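# Put the paper-filled crate inside the yellow bay

## Task

Bring the crate into the yellow taped bay so that it stands upright, sits wholly within the tape without touching or overlapping it, and still holds every piece of paper. The robot must not tip over or be left leaning, and the crate must stay in place without the robot supporting it.

## Robot and tools

Robot: a wheeled base that only drives straight or turns on the spot (no sideways motion), a lifting column carrying a head and two 6-joint arms, each ending in a two-finger gripper. Shoulder height S = 0.90 m + column_m. Folded, as at the start, it is 0.73 m long, 0.62 m wide, S + 0.43 m tall, with its front 0.40 m ahead of the column. A loose object may occasionally get a brief shove from outside.

Frames: the base frame sits on the floor under the column, midway between the drive wheels; x forward, y left, z up. left_hand and right_hand are reported in it: the point where the fingers meet (tips 8 mm further). The hand's z axis runs along the fingers (quat_wxyz maps (0,0,1) onto it), its y axis across the opening. The odometry frame is the base frame as it was when the scene began.

execute_actions: "actions" is a list holding one action or none (none just reports state and images). An action may contain "base", "joints", "speeds". "base" holds exactly one key: translate_m, a relative drive in metres from the current spot, forward positive, -3 to 3; or rotate_rad, a relative turn in radians, counter-clockwise seen from above positive, -3.2 to 3.2. "joints" is one dictionary for the whole robot, keyed by joint name, each value an absolute target: column_m 0 to 0.8; head_tilt_rad -0.61 to 1.308 (0 level, positive down); left_/right_joint1_rad -2.879 to 2.879; joint2 0 to 3.141; joint3 0 to 3.019; joint4 -1.692 to 1.57; joint5 -1.57 to 1.57 (hand swings toward robot's right when positive); joint6 -2.094 to 2.094 (hand roll, clockwise from behind when positive); left_/right_gripper_m 0 to 0.093, the fingertip gap in metres. "speeds" caps translate_m (0.05 to 0.8 m/s) or rotate_rad (0.1 to 1 rad/s) for that action only; a base move needing over 8.667 s is rejected. No action runs past 15 s. Joints not named may still be driving toward earlier targets. Bad keys or values reject the whole call. "cameras" picks images: cam_head_left, cam_head_right, cam_left_wrist, cam_right_wrist, nav_camera, or all (default); [] gives none. wait takes seconds 0 to 10 and reports like an empty action. zoom_image takes camera and region [x0, y0, x1, y1] in pixels from the top-left of that camera's latest full image, at most 504 by 504. finished_scene takes the scene number and is final; the crate must already be settled and correct.

Results: base_status and joint_status give each motion's outcome: done, off_target (stopped short, may still push), contact_stop (column or base only; target dropped), time_out, not_followed (a safety check withheld arm targets; "joint command not followed" plus a cause line). on_its_own covers uncommanded behaviour; "held at" is a held target, not a position. Also: joint_positions, hand positions, base_odometry (wheel-count only, so slip counts as travel; heading -3.142 to 3.142), turned_by_wheels vs turned_by_imu (a gap above about 4% and at least 0.05 rad means collision or slip), base_tilt in degrees (about 1 degree fixed bias), motor_effort for left_wheel and right_wheel in percent with peak in brackets (noisy, biased), wheel_motors_off, Motor temperatures per arm joint, and a pictures line ordering the images. Once a stop is reported, later motion calls in the same reply are skipped.

Arm geometry (approximate): with joint1 at -1.57 (left) or 1.57 (right) and joints 5, 6 at 0, the arm moves in a vertical plane 0.23 m beside the column. Let a = j2 - 0.35, b = 1.05 + j2 - j3, c = b - j4 (c = 1.57 means fingers straight down). Hand is 0.12 + 0.39 sin a + 0.38 cos b + 0.25 cos c m ahead and S + 0.39 cos a - 0.38 sin b - 0.25 sin c m high. Example: j2, j3, j4 = 0.93, 0.78, 0.14 gives 0.60 m ahead, 0.25 m under S. Reality tends to sit up to 5 cm lower and nearer (about 12 cm with heavy or far loads). Reach about 1 m from the shoulder; down to 0.99 m below S at 0.3 m ahead. For the floor: column_m 0.3, fingers down 0.45 to 0.5 m ahead, then lower the column (to 0.02 m above floor). Below 0.4 m height, keep hands at least 0.45 m ahead of the housing; avoid arm moves with column_m under 0.3.

Loads per arm, fingers down: 3.2 kg at 0.4 m ahead, 0.3 to 0.7 m below S; 2 kg to 0.6 m ahead, 0.21 to 0.7 m below; 1 kg to 0.8 m ahead, 0.3 to 0.55 m below; 0.3 kg to 0.6 m ahead, 0.14 m above to 0.7 m below. A gripper holds about 2 to 6 kg. Overloaded arms sag and report time_out or off_target.

Friction: steps under about 0.03 rad (0.08 for joints 2, 3) may not move. For gentle contact, step about 0.05 rad per call from the last target. Gripper: fingers 7 cm long; outer width is opening +1 cm at tips, +5 cm at base; body 10 by 7 cm; wrist camera sticks out 11 cm on one side. To grip, command a gap below the object's width; a reading 0.002 m or more above target means something is held.

Column: descending, it halts with contact_stop when an arm's load changes (touchdown or release), may overshoot 0.15 to 0.2 m, and then refuses further descent until raised 0.2 m. It also stops on heavy resistance; back off 0.05 m.

Safety holds: after not_followed, reverse each moved joint at least 0.05 rad, or move the other arm away, or drive off an obstacle. Pushing arms keep pushing; to relieve them, resend their reported positions (a held load sinks a little). Base: a stall gives contact_stop; reverse 0.05 m before turning. Watch for a table edge over the housing and for leaning back. About 3 s of hard pushing cuts the wheel motors for 2 s.

Avoid: arms striking or pressing each other (can end the run), drops, slams, hard shoves, spilling paper, tipping the crate, and long hard pushes that overheat motors (warning from 85 °C, arm lets go at 100 °C). The simulation keeps going while you think.

Each tool is called by a JSON object that holds its "method" and its "body", one argument or row to a line.

## Session

{"method": "execute_actions", "body": {
  "actions": []
}}

Scene clock: 0.00 s.
Motor temperatures (°C, as the motors report them): left_arm=[25 24 26 23 25 24] | right_arm=[25 23 26 24 24 25]
base_odometry: x=+0.000 y=+0.000 heading=+0.000 (m, m, rad; odometry frame)
turned_by_wheels: +0.000 (rad since the last result)
turned_by_imu: +0.000 (rad since the last result)
base_tilt: forward=+0.0 right=-0.5 (deg)
base_status: not commanded
joint_positions: column_m=+0.551 head_tilt_rad=+0.872 left_joint1_rad=-1.565 left_joint2_rad=+0.872 left_joint3_rad=+0.411 left_joint4_rad=-0.959 left_joint5_rad=+0.047 left_joint6_rad=-0.032 left_gripper_m=+0.094 right_joint1_rad=+1.585 right_joint2_rad=+0.887 right_joint3_rad=+0.425 right_joint4_rad=-0.908 right_joint5_rad=-0.029 right_joint6_rad=-0.057 right_gripper_m=+0.095
joint_status: not commanded
wheel_motors_off: 0
motor_effort: left_wheel=+0 right_wheel=+2 (%)
left_hand: x=+0.1490 y=+0.2177 z=+1.2515 quat_wxyz=(+0.434, +0.027, -0.901, +0.013) (m; base frame)
right_hand: x=+0.1616 y=-0.2172 z=+1.2392 quat_wxyz=(+0.410, +0.026, -0.911, -0.029) (m; base frame)
pictures: cam_head_left, cam_head_right, cam_left_wrist, cam_right_wrist, nav_camera
Images, in order (width x height): cam_head_left 504x504, cam_head_right 504x504, cam_left_wrist 616x616, cam_right_wrist 616x616, nav_camera 504x504.

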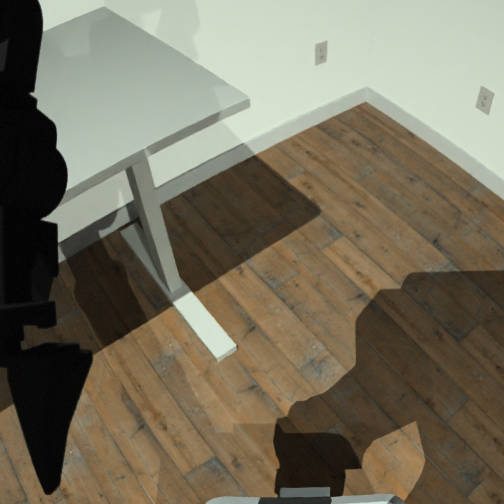

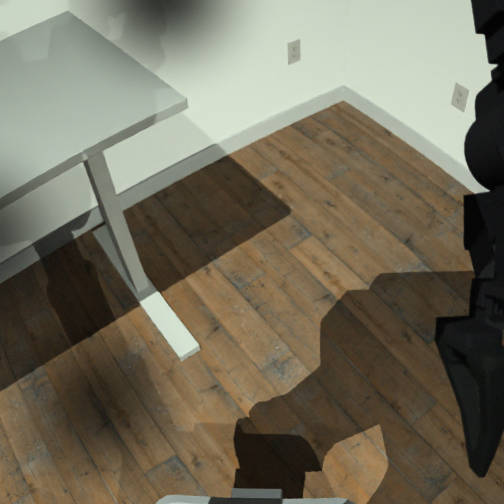

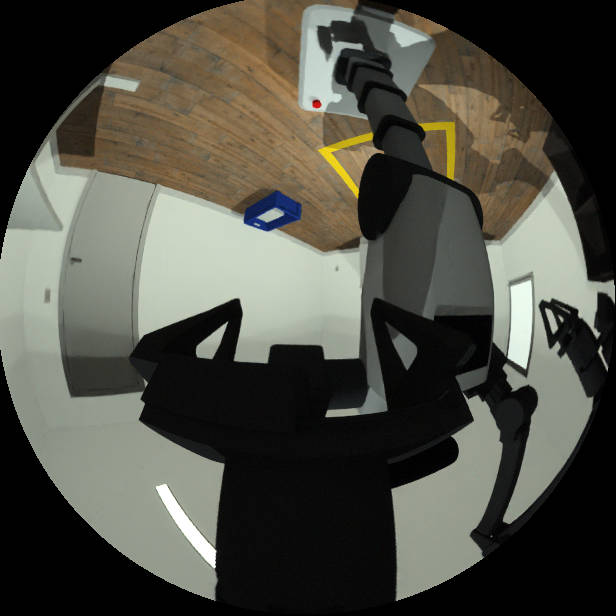

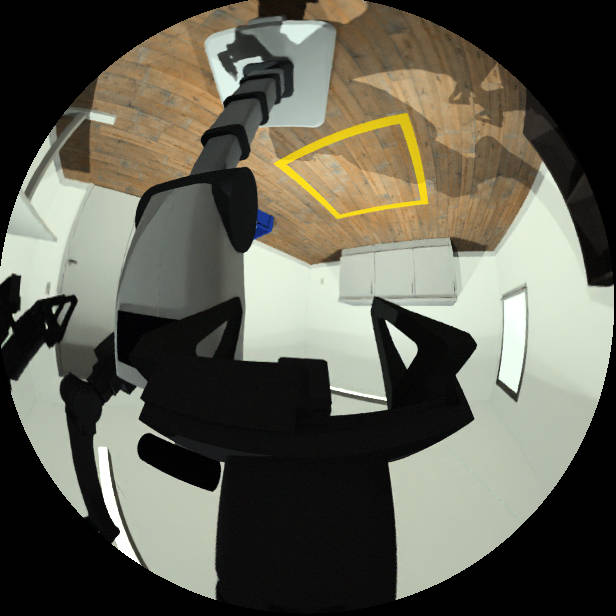

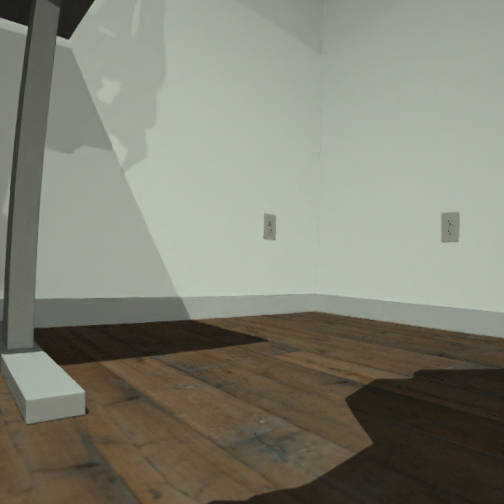

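{"method": "execute_actions", "body": {
  "actions": [
    {"base":{"rotate_rad":2.8},"joints":{"head_tilt_rad":0.75}}
  ],
  "cameras": ["cam_head_left","cam_head_right","nav_camera"]
}}

Scene clock: 9.60 s.
Motor temperatures (°C, as the motors report them): left_arm=[25 24 26 23 25 24] | right_arm=[25 23 26 24 24 25]
base_odometry: x=+0.000 y=+0.000 heading=+2.799 (m, m, rad; odometry frame)
turned_by_wheels: +2.799 (rad since the last result)
turned_by_imu: +2.791 (rad since the last result)
base_tilt: forward=+0.0 right=-0.5 (deg)
base_status: done
joint_positions: column_m=+0.551 head_tilt_rad=+0.766 left_joint1_rad=-1.565 left_joint2_rad=+0.872 left_joint3_rad=+0.411 left_joint4_rad=-0.959 left_joint5_rad=+0.047 left_joint6_rad=-0.032 left_gripper_m=+0.094 right_joint1_rad=+1.585 right_joint2_rad=+0.887 right_joint3_rad=+0.425 right_joint4_rad=-0.908 right_joint5_rad=-0.029 right_joint6_rad=-0.057 right_gripper_m=+0.095
joint_status: all done
wheel_motors_off: 0
motor_effort: left_wheel=-5(47) right_wheel=+2(34) (%)
left_hand: x=+0.1490 y=+0.2177 z=+1.2515 quat_wxyz=(+0.434, +0.027, -0.901, +0.013) (m; base frame)
right_hand: x=+0.1616 y=-0.2172 z=+1.2392 quat_wxyz=(+0.410, +0.026, -0.911, -0.029) (m; base frame)
pictures: cam_head_left, cam_head_right, nav_camera
Images, in order (width x height): cam_head_left 504x504, cam_head_right 504x504, nav_camera 504x504.

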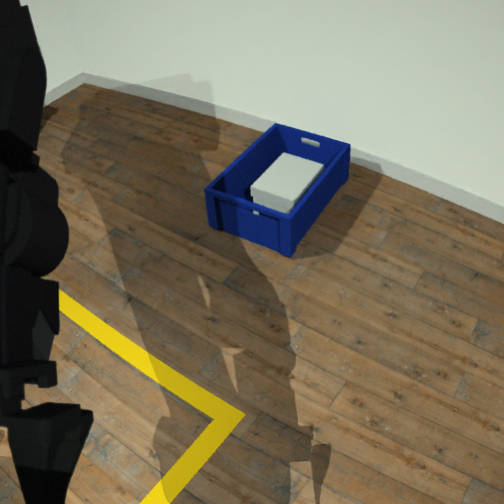

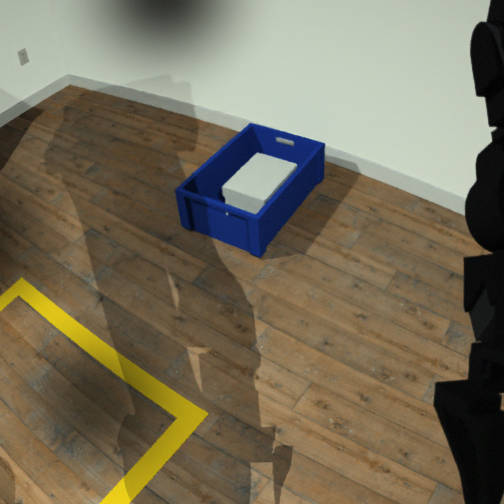

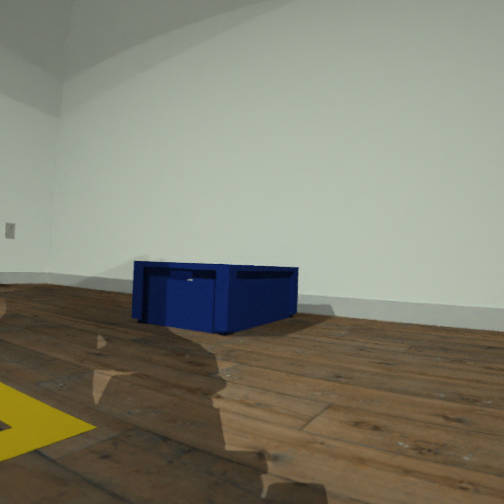

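{"method": "execute_actions", "body": {
  "actions": [
    {"base":{"rotate_rad":0.75},"joints":{"head_tilt_rad":0.9}}
  ],
  "cameras": ["cam_head_left","cam_head_right"]
}}

{"method": "execute_actions", "body": {
  "actions": [
    {"base":{"translate_m":1.05}}
  ],
  "cameras": ["cam_head_left"]
}}

{"method": "execute_actions", "body": {
  "actions": [
    {"base":{"rotate_rad":-1.28}}
  ]
}}

Scene clock: 37.00 s.
Motor temperatures (°C, as the motors report them): left_arm=[25 24 26 23 25 24] | right_arm=[25 23 26 24 24 25]
base_odometry: x=+0.000 y=+0.000 heading=-2.735 (m, m, rad; odometry frame)
turned_by_wheels: +0.749 (rad since the last result)
turned_by_imu: +0.748 (rad since the last result)
base_tilt: forward=+0.1 right=-0.5 (deg)
base_status: done
joint_positions: column_m=+0.551 head_tilt_rad=+0.901 left_joint1_rad=-1.565 left_joint2_rad=+0.872 left_joint3_rad=+0.411 left_joint4_rad=-0.959 left_joint5_rad=+0.047 left_joint6_rad=-0.032 left_gripper_m=+0.094 right_joint1_rad=+1.585 right_joint2_rad=+0.887 right_joint3_rad=+0.425 right_joint4_rad=-0.908 right_joint5_rad=-0.029 right_joint6_rad=-0.057 right_gripper_m=+0.095
joint_status: all done
wheel_motors_off: 0
motor_effort: left_wheel=-2(30) right_wheel=+2(31) (%)
left_hand: x=+0.1490 y=+0.2177 z=+1.2515 quat_wxyz=(+0.434, +0.027, -0.901, +0.013) (m; base frame)
right_hand: x=+0.1616 y=-0.2172 z=+1.2392 quat_wxyz=(+0.410, +0.026, -0.911, -0.029) (m; base frame)
pictures: cam_head_left, cam_head_right
Images, in order (width x height): cam_head_left 504x504, cam_head_right 504x504.

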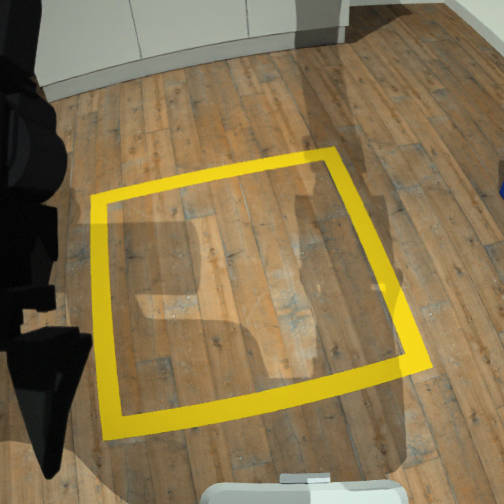

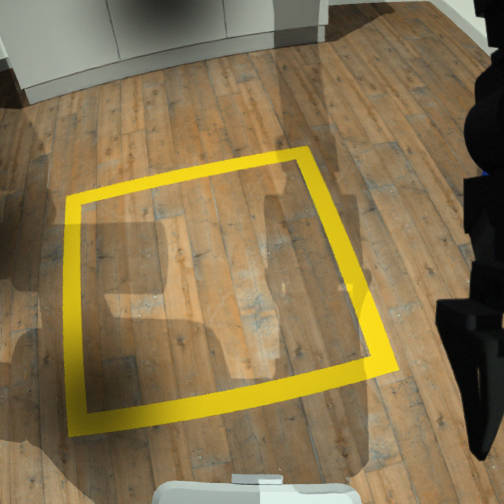

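Scene clock: 40.43 s.
Motor temperatures (°C, as the motors report them): left_arm=[25 24 26 23 25 24] | right_arm=[25 23 26 24 24 25]
base_odometry: x=-0.964 y=-0.416 heading=-2.734 (m, m, rad; odometry frame)
turned_by_wheels: +0.000 (rad since the last result)
turned_by_imu: -0.003 (rad since the last result)
base_tilt: forward=+0.0 right=-0.5 (deg)
base_status: done
joint_positions: column_m=+0.551 head_tilt_rad=+0.902 left_joint1_rad=-1.565 left_joint2_rad=+0.872 left_joint3_rad=+0.412 left_joint4_rad=-0.959 left_joint5_rad=+0.047 left_joint6_rad=-0.032 left_gripper_m=+0.094 right_joint1_rad=+1.585 right_joint2_rad=+0.887 right_joint3_rad=+0.426 right_joint4_rad=-0.908 right_joint5_rad=-0.029 right_joint6_rad=-0.057 right_gripper_m=+0.095
joint_status: not commanded
wheel_motors_off: 0
motor_effort: left_wheel=+0(43) right_wheel=+0(53) (%)
left_hand: x=+0.1494 y=+0.2177 z=+1.2514 quat_wxyz=(+0.433, +0.027, -0.901, +0.013) (m; base frame)
right_hand: x=+0.1620 y=-0.2172 z=+1.2390 quat_wxyz=(+0.410, +0.026, -0.911, -0.029) (m; base frame)
pictures: cam_head_left
Images, in order (width x height): cam_head_left 504x504.

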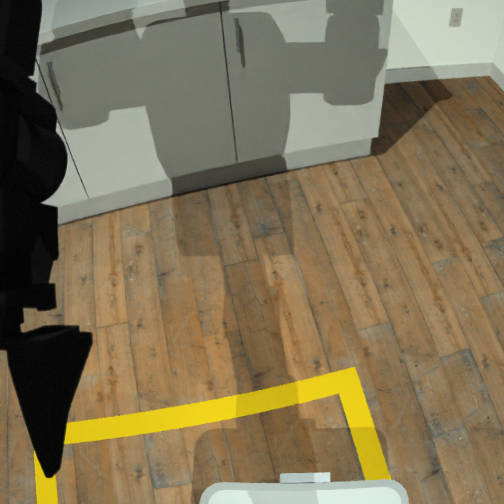

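Scene clock: 43.03 s.
Motor temperatures (°C, as the motors report them): left_arm=[25 24 26 23 25 24] | right_arm=[25 23 26 24 24 25]
base_odometry: x=-0.964 y=-0.416 heading=+2.269 (m, m, rad; odometry frame)
turned_by_wheels: -1.279 (rad since the last result)
turned_by_imu: -1.275 (rad since the last result)
base_tilt: forward=+0.0 right=-0.6 (deg)
base_status: done
joint_positions: column_m=+0.551 head_tilt_rad=+0.902 left_joint1_rad=-1.565 left_joint2_rad=+0.872 left_joint3_rad=+0.412 left_joint4_rad=-0.959 left_joint5_rad=+0.047 left_joint6_rad=-0.032 left_gripper_m=+0.094 right_joint1_rad=+1.585 right_joint2_rad=+0.887 right_joint3_rad=+0.426 right_joint4_rad=-0.908 right_joint5_rad=-0.029 right_joint6_rad=-0.057 right_gripper_m=+0.095
joint_status: not commanded
wheel_motors_off: 0
motor_effort: left_wheel=+2(35) right_wheel=-2(47) (%)
left_hand: x=+0.1494 y=+0.2177 z=+1.2514 quat_wxyz=(+0.433, +0.027, -0.901, +0.013) (m; base frame)
right_hand: x=+0.1620 y=-0.2172 z=+1.2390 quat_wxyz=(+0.410, +0.026, -0.911, -0.029) (m; base frame)
pictures: cam_head_left, cam_head_right, cam_left_wrist, cam_right_wrist, nav_camera
Images, in order (width x height): cam_head_left 504x504, cam_head_right 504x504, cam_left_wrist 616x616, cam_right_wrist 616x616, nav_camera 504x504.

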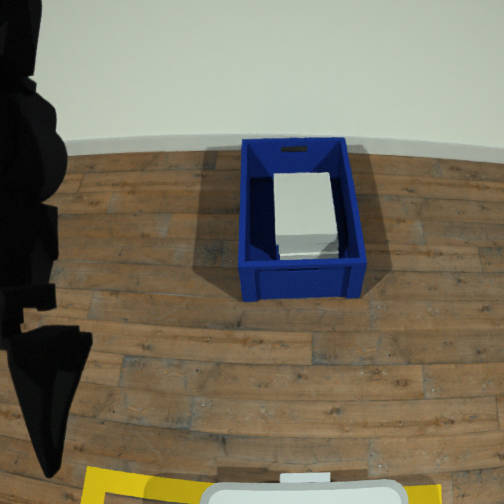

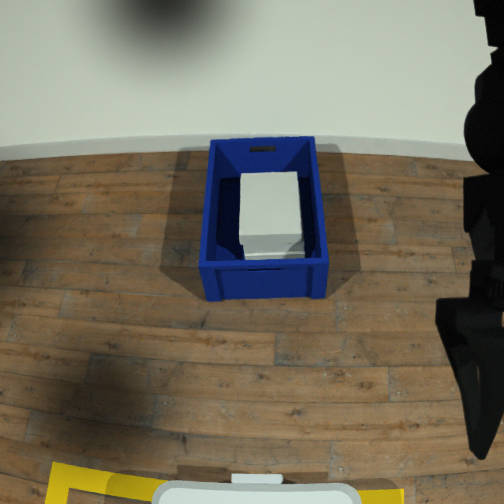

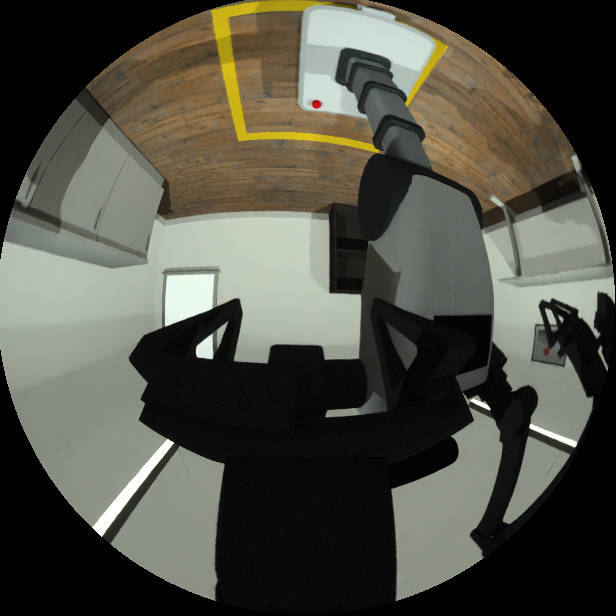

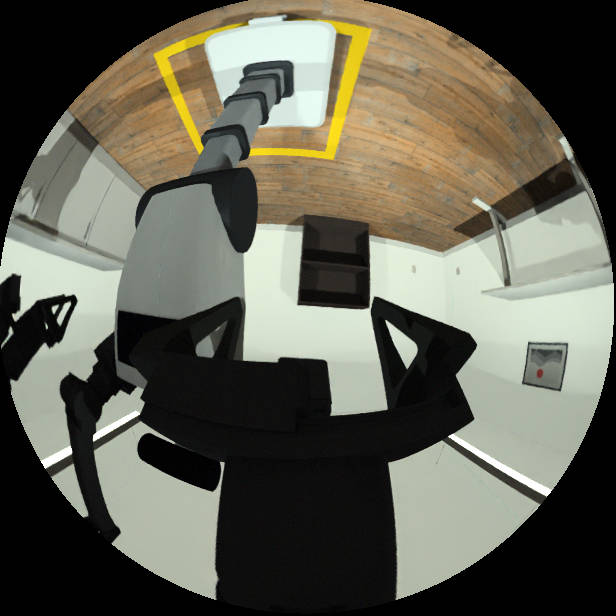

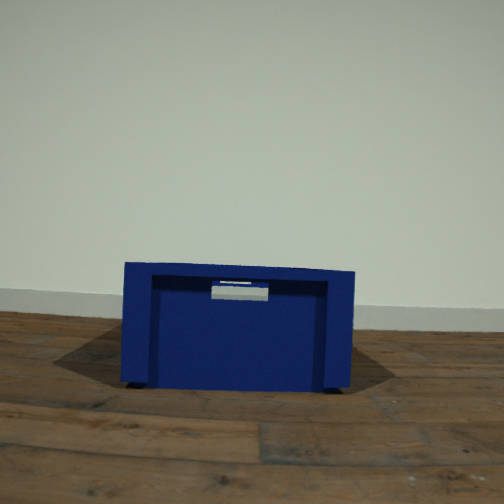

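{"method": "execute_actions", "body": {
  "actions": [
    {"base":{"translate_m":0.4},"joints":{"column_m":0.3,"head_tilt_rad":1.1,"left_joint1_rad":-1.61,"left_joint2_rad":2.3,"left_joint3_rad":1.97,"left_joint4_rad":-0.19,"left_joint5_rad":0,"left_joint6_rad":0,"right_joint1_rad":1.61,"right_joint2_rad":2.3,"right_joint3_rad":1.97,"right_joint4_rad":-0.19,"right_joint5_rad":0,"right_joint6_rad":0}}
  ]
}}

Scene clock: 54.33 s.
Motor temperatures (°C, as the motors report them): left_arm=[25 25 26 23 25 24] | right_arm=[25 24 26 24 24 25]
base_odometry: x=-1.221 y=-0.109 heading=+2.269 (m, m, rad; odometry frame)
turned_by_wheels: +0.000 (rad since the last result)
turned_by_imu: -0.002 (rad since the last result)
base_tilt: forward=+0.1 right=-0.5 (deg)
base_status: done
joint_positions: column_m=+0.300 head_tilt_rad=+1.099 left_joint1_rad=-1.600 left_joint2_rad=+2.298 left_joint3_rad=+1.969 left_joint4_rad=-0.193 left_joint5_rad=+0.003 left_joint6_rad=-0.007 left_gripper_m=+0.094 right_joint1_rad=+1.600 right_joint2_rad=+2.300 right_joint3_rad=+1.971 right_joint4_rad=-0.197 right_joint5_rad=-0.003 right_joint6_rad=-0.012 right_gripper_m=+0.095
joint_status: all done
wheel_motors_off: 0
motor_effort: left_wheel=+2(50) right_wheel=+1(44) (%)
left_hand: x=+0.5548 y=+0.1979 z=+0.4388 quat_wxyz=(-0.001, -0.004, -1.000, +0.014) (m; base frame)
right_hand: x=+0.5538 y=-0.1987 z=+0.4383 quat_wxyz=(+0.001, +0.013, -1.000, -0.014) (m; base frame)
pictures: cam_head_left, cam_head_right, cam_left_wrist, cam_right_wrist, nav_camera
Images, in order (width x height): cam_head_left 504x504, cam_head_right 504x504, cam_left_wrist 616x616, cam_right_wrist 616x616, nav_camera 504x504.

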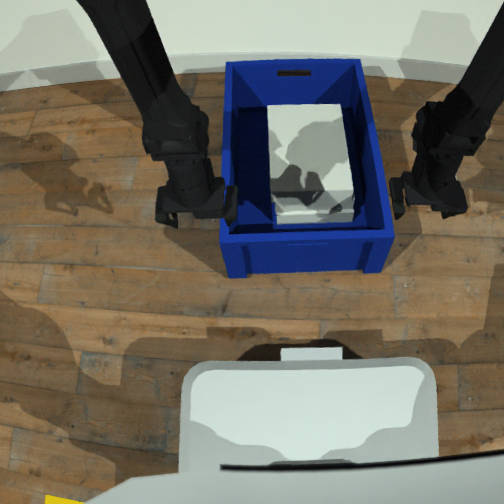

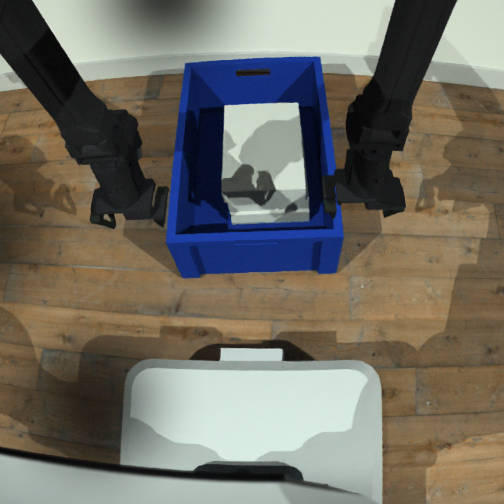

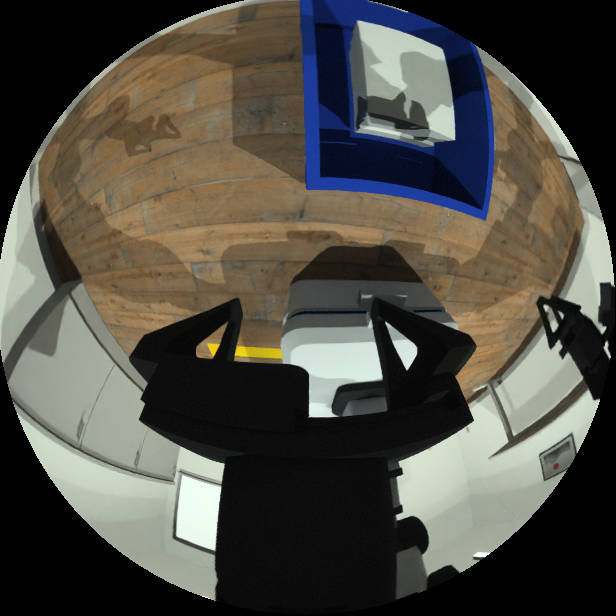

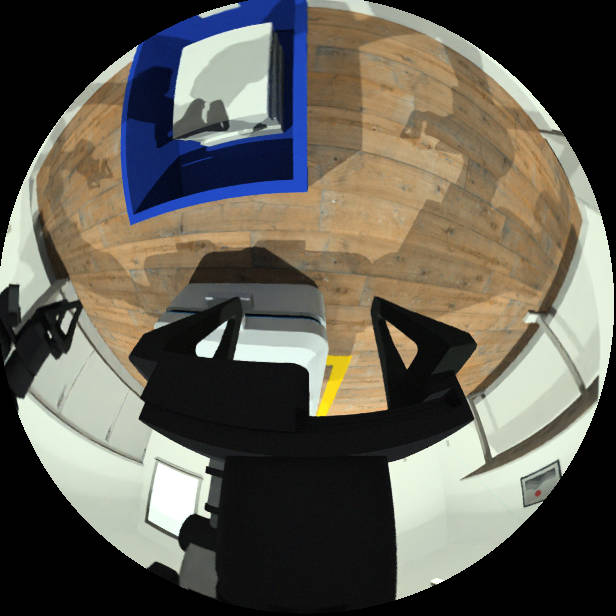

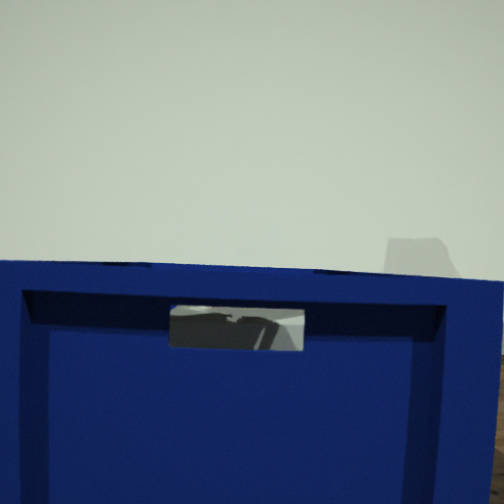

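{"method": "execute_actions", "body": {
  "actions": [
    {"base":{"translate_m":0.12},"joints":{"column_m":0.14}}
  ],
  "cameras": ["cam_head_left","cam_left_wrist","cam_right_wrist"]
}}

Scene clock: 60.10 s.
Motor temperatures (°C, as the motors report them): left_arm=[25 25 26 23 25 24] | right_arm=[25 24 26 24 24 25]
base_odometry: x=-1.299 y=-0.017 heading=+2.269 (m, m, rad; odometry frame)
turned_by_wheels: +0.000 (rad since the last result)
turned_by_imu: -0.001 (rad since the last result)
base_tilt: forward=+0.0 right=-0.5 (deg)
base_status: done
joint_positions: column_m=+0.140 head_tilt_rad=+1.100 left_joint1_rad=-1.600 left_joint2_rad=+2.297 left_joint3_rad=+1.970 left_joint4_rad=-0.193 left_joint5_rad=+0.003 left_joint6_rad=-0.007 left_gripper_m=+0.094 right_joint1_rad=+1.600 right_joint2_rad=+2.299 right_joint3_rad=+1.970 right_joint4_rad=-0.197 right_joint5_rad=-0.003 right_joint6_rad=-0.012 right_gripper_m=+0.095
joint_status: all done
wheel_motors_off: 0
motor_effort: left_wheel=+1(33) right_wheel=+1(34) (%)
left_hand: x=+0.5564 y=+0.1978 z=+0.2793 quat_wxyz=(-0.002, -0.004, -1.000, +0.014) (m; base frame)
right_hand: x=+0.5534 y=-0.1987 z=+0.2783 quat_wxyz=(+0.002, +0.013, -1.000, -0.014) (m; base frame)
pictures: cam_head_left, cam_left_wrist, cam_right_wrist
Images, in order (width x height): cam_head_left 504x504, cam_left_wrist 616x616, cam_right_wrist 616x616.

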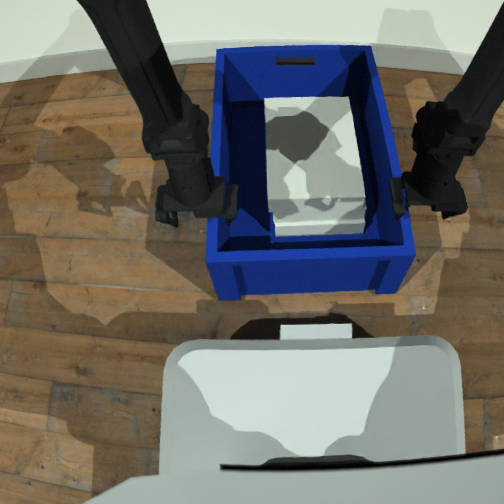

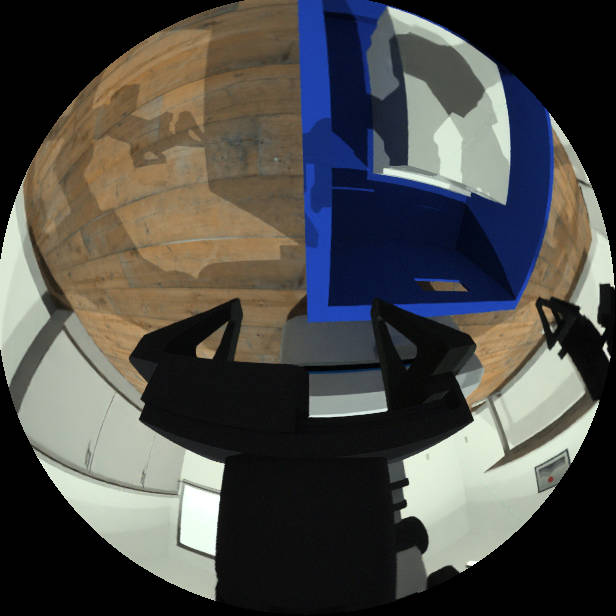

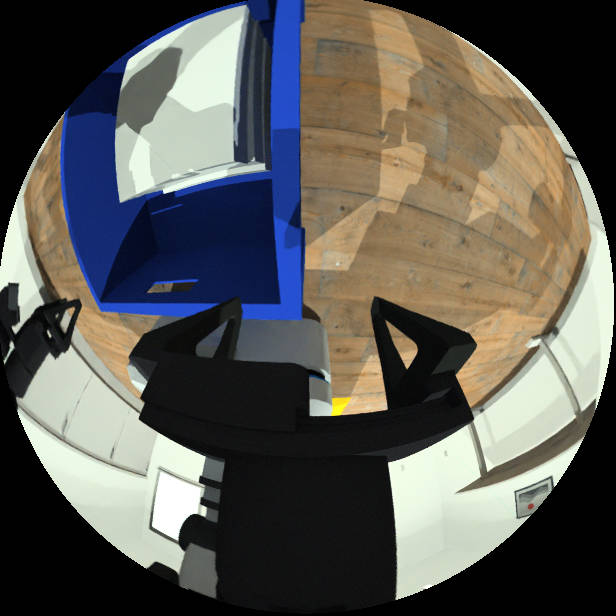

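Fingers clear the near wall. Lower.

{"method": "execute_actions", "body": {
  "actions": [
    {"joints":{"column_m":0.04}}
  ],
  "cameras": ["cam_head_left","cam_left_wrist","cam_right_wrist"]
}}

Scene clock: 64.30 s.
Motor temperatures (°C, as the motors report them): left_arm=[25 25 26 23 25 24] | right_arm=[25 24 26 24 24 25]
base_odometry: x=-1.299 y=-0.017 heading=+2.269 (m, m, rad; odometry frame)
turned_by_wheels: +0.000 (rad since the last result)
turned_by_imu: +0.000 (rad since the last result)
base_tilt: forward=+0.1 right=-0.5 (deg)
base_status: not commanded
joint_positions: column_m=+0.040 head_tilt_rad=+1.100 left_joint1_rad=-1.600 left_joint2_rad=+2.297 left_joint3_rad=+1.970 left_joint4_rad=-0.193 left_joint5_rad=+0.003 left_joint6_rad=-0.007 left_gripper_m=+0.094 right_joint1_rad=+1.600 right_joint2_rad=+2.299 right_joint3_rad=+1.970 right_joint4_rad=-0.197 right_joint5_rad=-0.003 right_joint6_rad=-0.012 right_gripper_m=+0.095
joint_status: all done
wheel_motors_off: 0
motor_effort: left_wheel=-2(0) right_wheel=+0(1) (%)
left_hand: x=+0.5564 y=+0.1978 z=+0.1793 quat_wxyz=(-0.002, -0.004, -1.000, +0.014) (m; base frame)
right_hand: x=+0.5534 y=-0.1987 z=+0.1783 quat_wxyz=(+0.002, +0.013, -1.000, -0.014) (m; base frame)
pictures: cam_head_left, cam_left_wrist, cam_right_wrist
Images, in order (width x height): cam_head_left 504x504, cam_left_wrist 616x616, cam_right_wrist 616x616.

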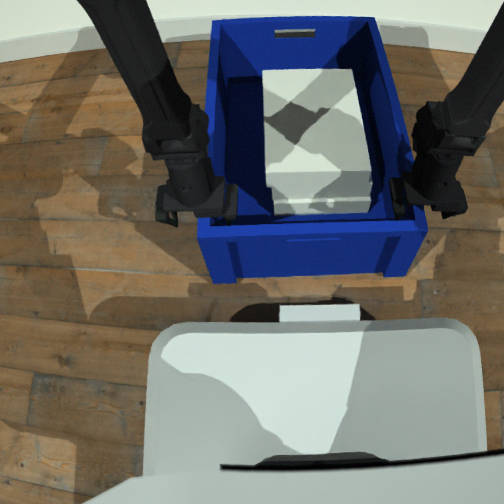

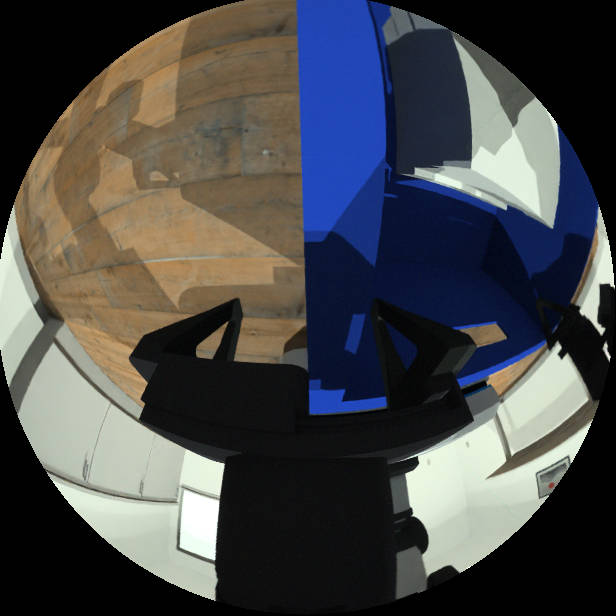

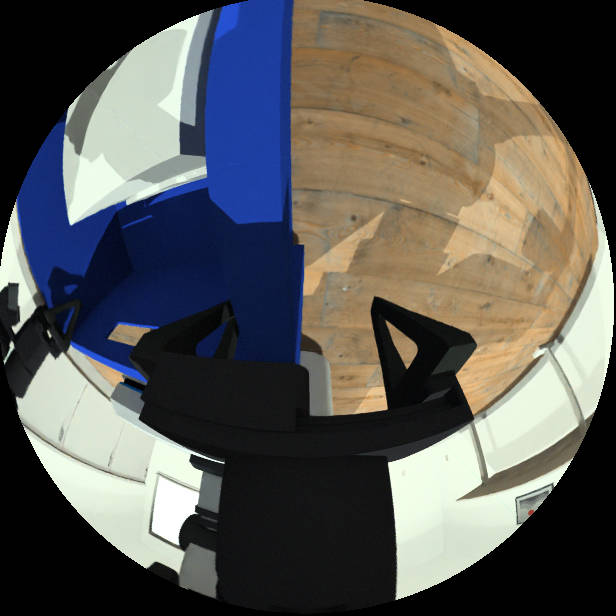

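{"method": "execute_actions", "body": {
  "actions": [
    {"joints":{"left_gripper_m":0,"right_gripper_m":0,"left_joint1_rad":-1.625,"right_joint1_rad":1.63}}
  ],
  "cameras": []
}}

{"method": "execute_actions", "body": {
  "actions": [
    {"base":{"translate_m":-0.2},"speeds":{"translate_m":0.1}}
  ],
  "cameras": ["cam_head_left","cam_left_wrist","cam_right_wrist"]
}}

Scene clock: 70.27 s.
Motor temperatures (°C, as the motors report them): left_arm=[25 26 26 23 25 24] | right_arm=[25 24 26 24 24 25]
base_odometry: x=-1.299 y=-0.017 heading=+2.269 (m, m, rad; odometry frame)
turned_by_wheels: +0.000 (rad since the last result)
turned_by_imu: +0.000 (rad since the last result)
base_tilt: forward=+0.0 right=-0.5 (deg)
base_status: not commanded
joint_positions: column_m=+0.040 head_tilt_rad=+1.100 left_joint1_rad=-1.614 left_joint2_rad=+2.297 left_joint3_rad=+1.970 left_joint4_rad=-0.192 left_joint5_rad=+0.001 left_joint6_rad=-0.013 left_gripper_m=+0.019 right_joint1_rad=+1.621 right_joint2_rad=+2.299 right_joint3_rad=+1.970 right_joint4_rad=-0.197 right_joint5_rad=+0.004 right_joint6_rad=-0.012 right_gripper_m=+0.019
joint_status: left_gripper_m off_target (ended at +0.019, target +0.000); right_gripper_m off_target (ended at +0.019, target +0.000); the others done
wheel_motors_off: 0
motor_effort: left_wheel=-2(2) right_wheel=+0(2) (%)
left_hand: x=+0.5563 y=+0.1855 z=+0.1797 quat_wxyz=(-0.002, -0.004, -1.000, +0.019) (m; base frame)
right_hand: x=+0.5532 y=-0.1810 z=+0.1789 quat_wxyz=(+0.001, +0.019, -1.000, -0.020) (m; base frame)
pictures: none
No camera images: the call's "cameras" was empty. Leave "cameras" out to get every camera's image.

Scene clock: 72.83 s.
Motor temperatures (°C, as the motors report them): left_arm=[25 26 26 23 25 24] | right_arm=[25 25 26 24 24 25]
base_odometry: x=-1.170 y=-0.171 heading=+2.271 (m, m, rad; odometry frame)
turned_by_wheels: +0.002 (rad since the last result)
turned_by_imu: +0.002 (rad since the last result)
base_tilt: forward=+0.0 right=-0.5 (deg)
base_status: done
joint_positions: column_m=+0.040 head_tilt_rad=+1.100 left_joint1_rad=-1.614 left_joint2_rad=+2.300 left_joint3_rad=+1.996 left_joint4_rad=-0.164 left_joint5_rad=+0.000 left_joint6_rad=-0.013 left_gripper_m=+0.019 right_joint1_rad=+1.621 right_joint2_rad=+2.302 right_joint3_rad=+1.993 right_joint4_rad=-0.170 right_joint5_rad=+0.004 right_joint6_rad=-0.012 right_gripper_m=+0.019
joint_status: not commanded
wheel_motors_off: 0
motor_effort: left_wheel=+2(45) right_wheel=-2(35) (%)
left_hand: x=+0.5777 y=+0.1852 z=+0.1811 quat_wxyz=(-0.028, -0.004, -0.999, +0.019) (m; base frame)
right_hand: x=+0.5719 y=-0.1810 z=+0.1796 quat_wxyz=(-0.022, +0.018, -0.999, -0.020) (m; base frame)
pictures: cam_head_left, cam_left_wrist, cam_right_wrist
Images, in order (width x height): cam_head_left 504x504, cam_left_wrist 616x616, cam_right_wrist 616x616.

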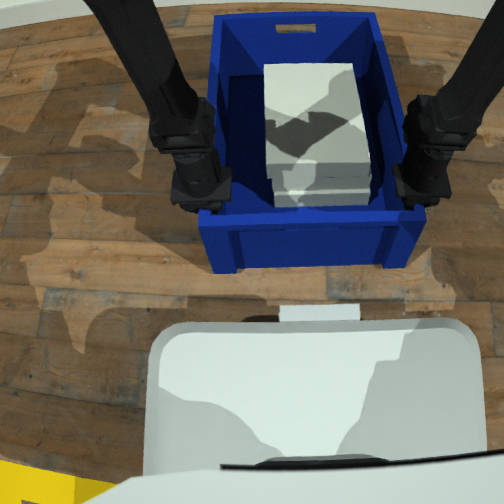

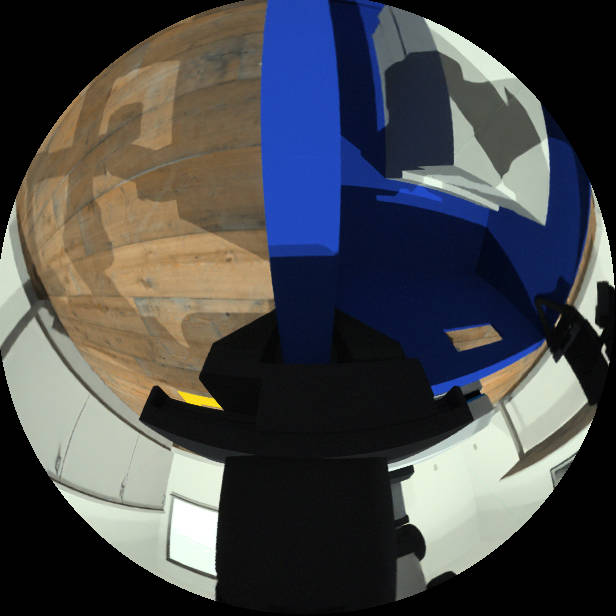

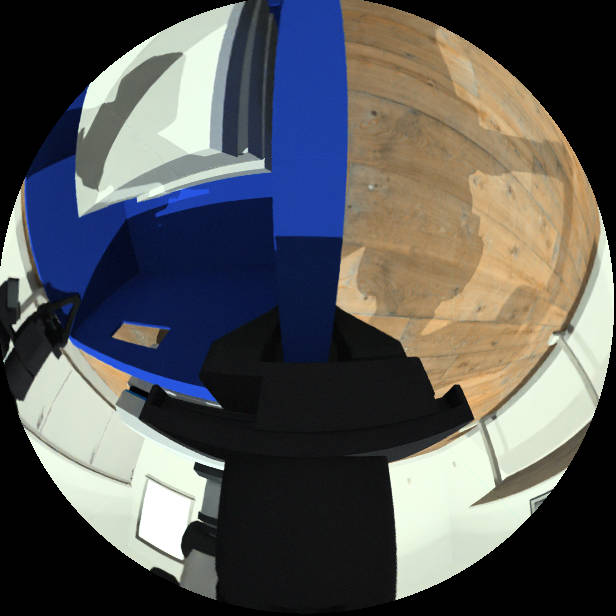

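{"method": "execute_actions", "body": {
  "actions": [
    {"base":{"translate_m":-1.1},"speeds":{"translate_m":0.25},"joints":{"head_tilt_rad":0.95}}
  ]
}}

Scene clock: 81.37 s.
Motor temperatures (°C, as the motors report them): left_arm=[25 26 26 23 25 24] | right_arm=[25 25 26 24 24 25]
base_odometry: x=-0.462 y=-1.012 heading=+2.270 (m, m, rad; odometry frame)
turned_by_wheels: -0.001 (rad since the last result)
turned_by_imu: +0.001 (rad since the last result)
base_tilt: forward=+0.0 right=-0.5 (deg)
base_status: done
joint_positions: column_m=+0.040 head_tilt_rad=+0.964 left_joint1_rad=-1.614 left_joint2_rad=+2.300 left_joint3_rad=+2.001 left_joint4_rad=-0.157 left_joint5_rad=+0.000 left_joint6_rad=-0.011 left_gripper_m=+0.019 right_joint1_rad=+1.620 right_joint2_rad=+2.304 right_joint3_rad=+1.997 right_joint4_rad=-0.166 right_joint5_rad=+0.004 right_joint6_rad=-0.009 right_gripper_m=+0.019
joint_status: all done
wheel_motors_off: 0
motor_effort: left_wheel=-3(32) right_wheel=-1(58) (%)
left_hand: x=+0.5813 y=+0.1851 z=+0.1813 quat_wxyz=(-0.033, -0.005, -0.999, +0.019) (m; base frame)
right_hand: x=+0.5743 y=-0.1812 z=+0.1795 quat_wxyz=(-0.025, +0.016, -0.999, -0.020) (m; base frame)
pictures: cam_head_left, cam_head_right, cam_left_wrist, cam_right_wrist, nav_camera
Images, in order (width x height): cam_head_left 504x504, cam_head_right 504x504, cam_left_wrist 616x616, cam_right_wrist 616x616, nav_camera 504x504.

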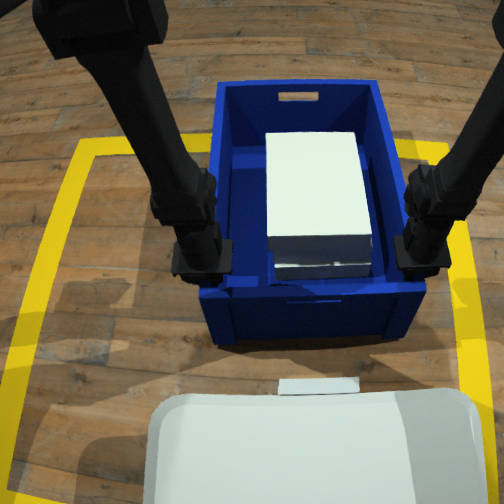

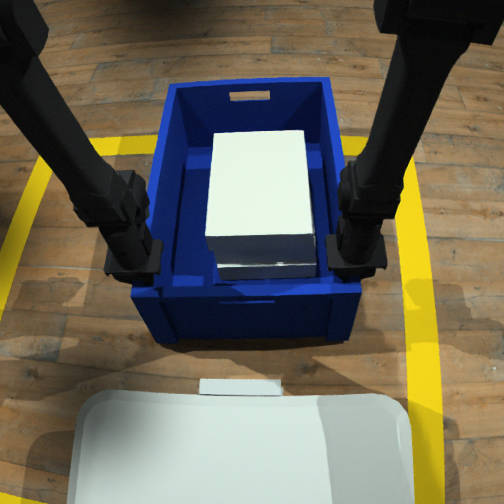

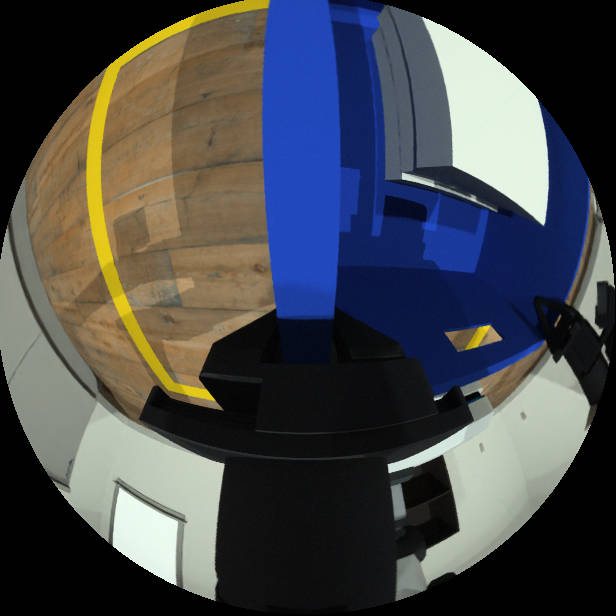

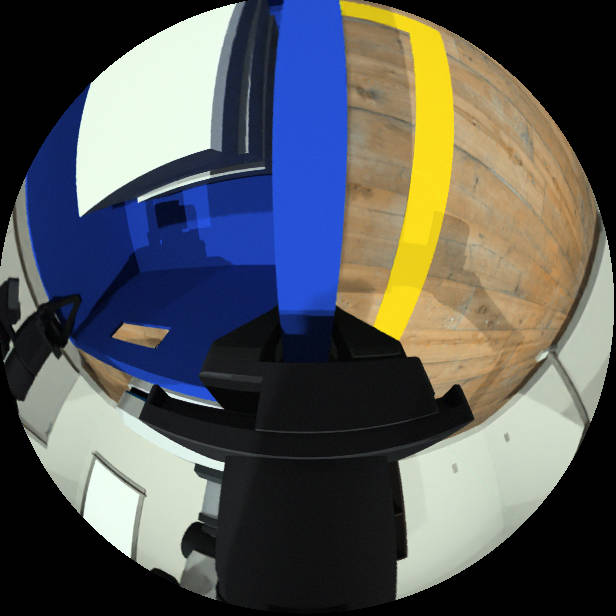

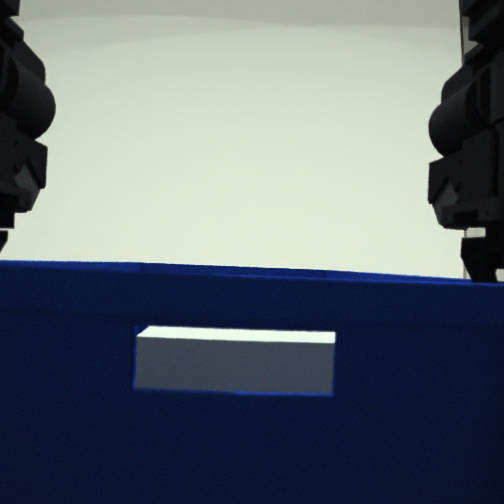

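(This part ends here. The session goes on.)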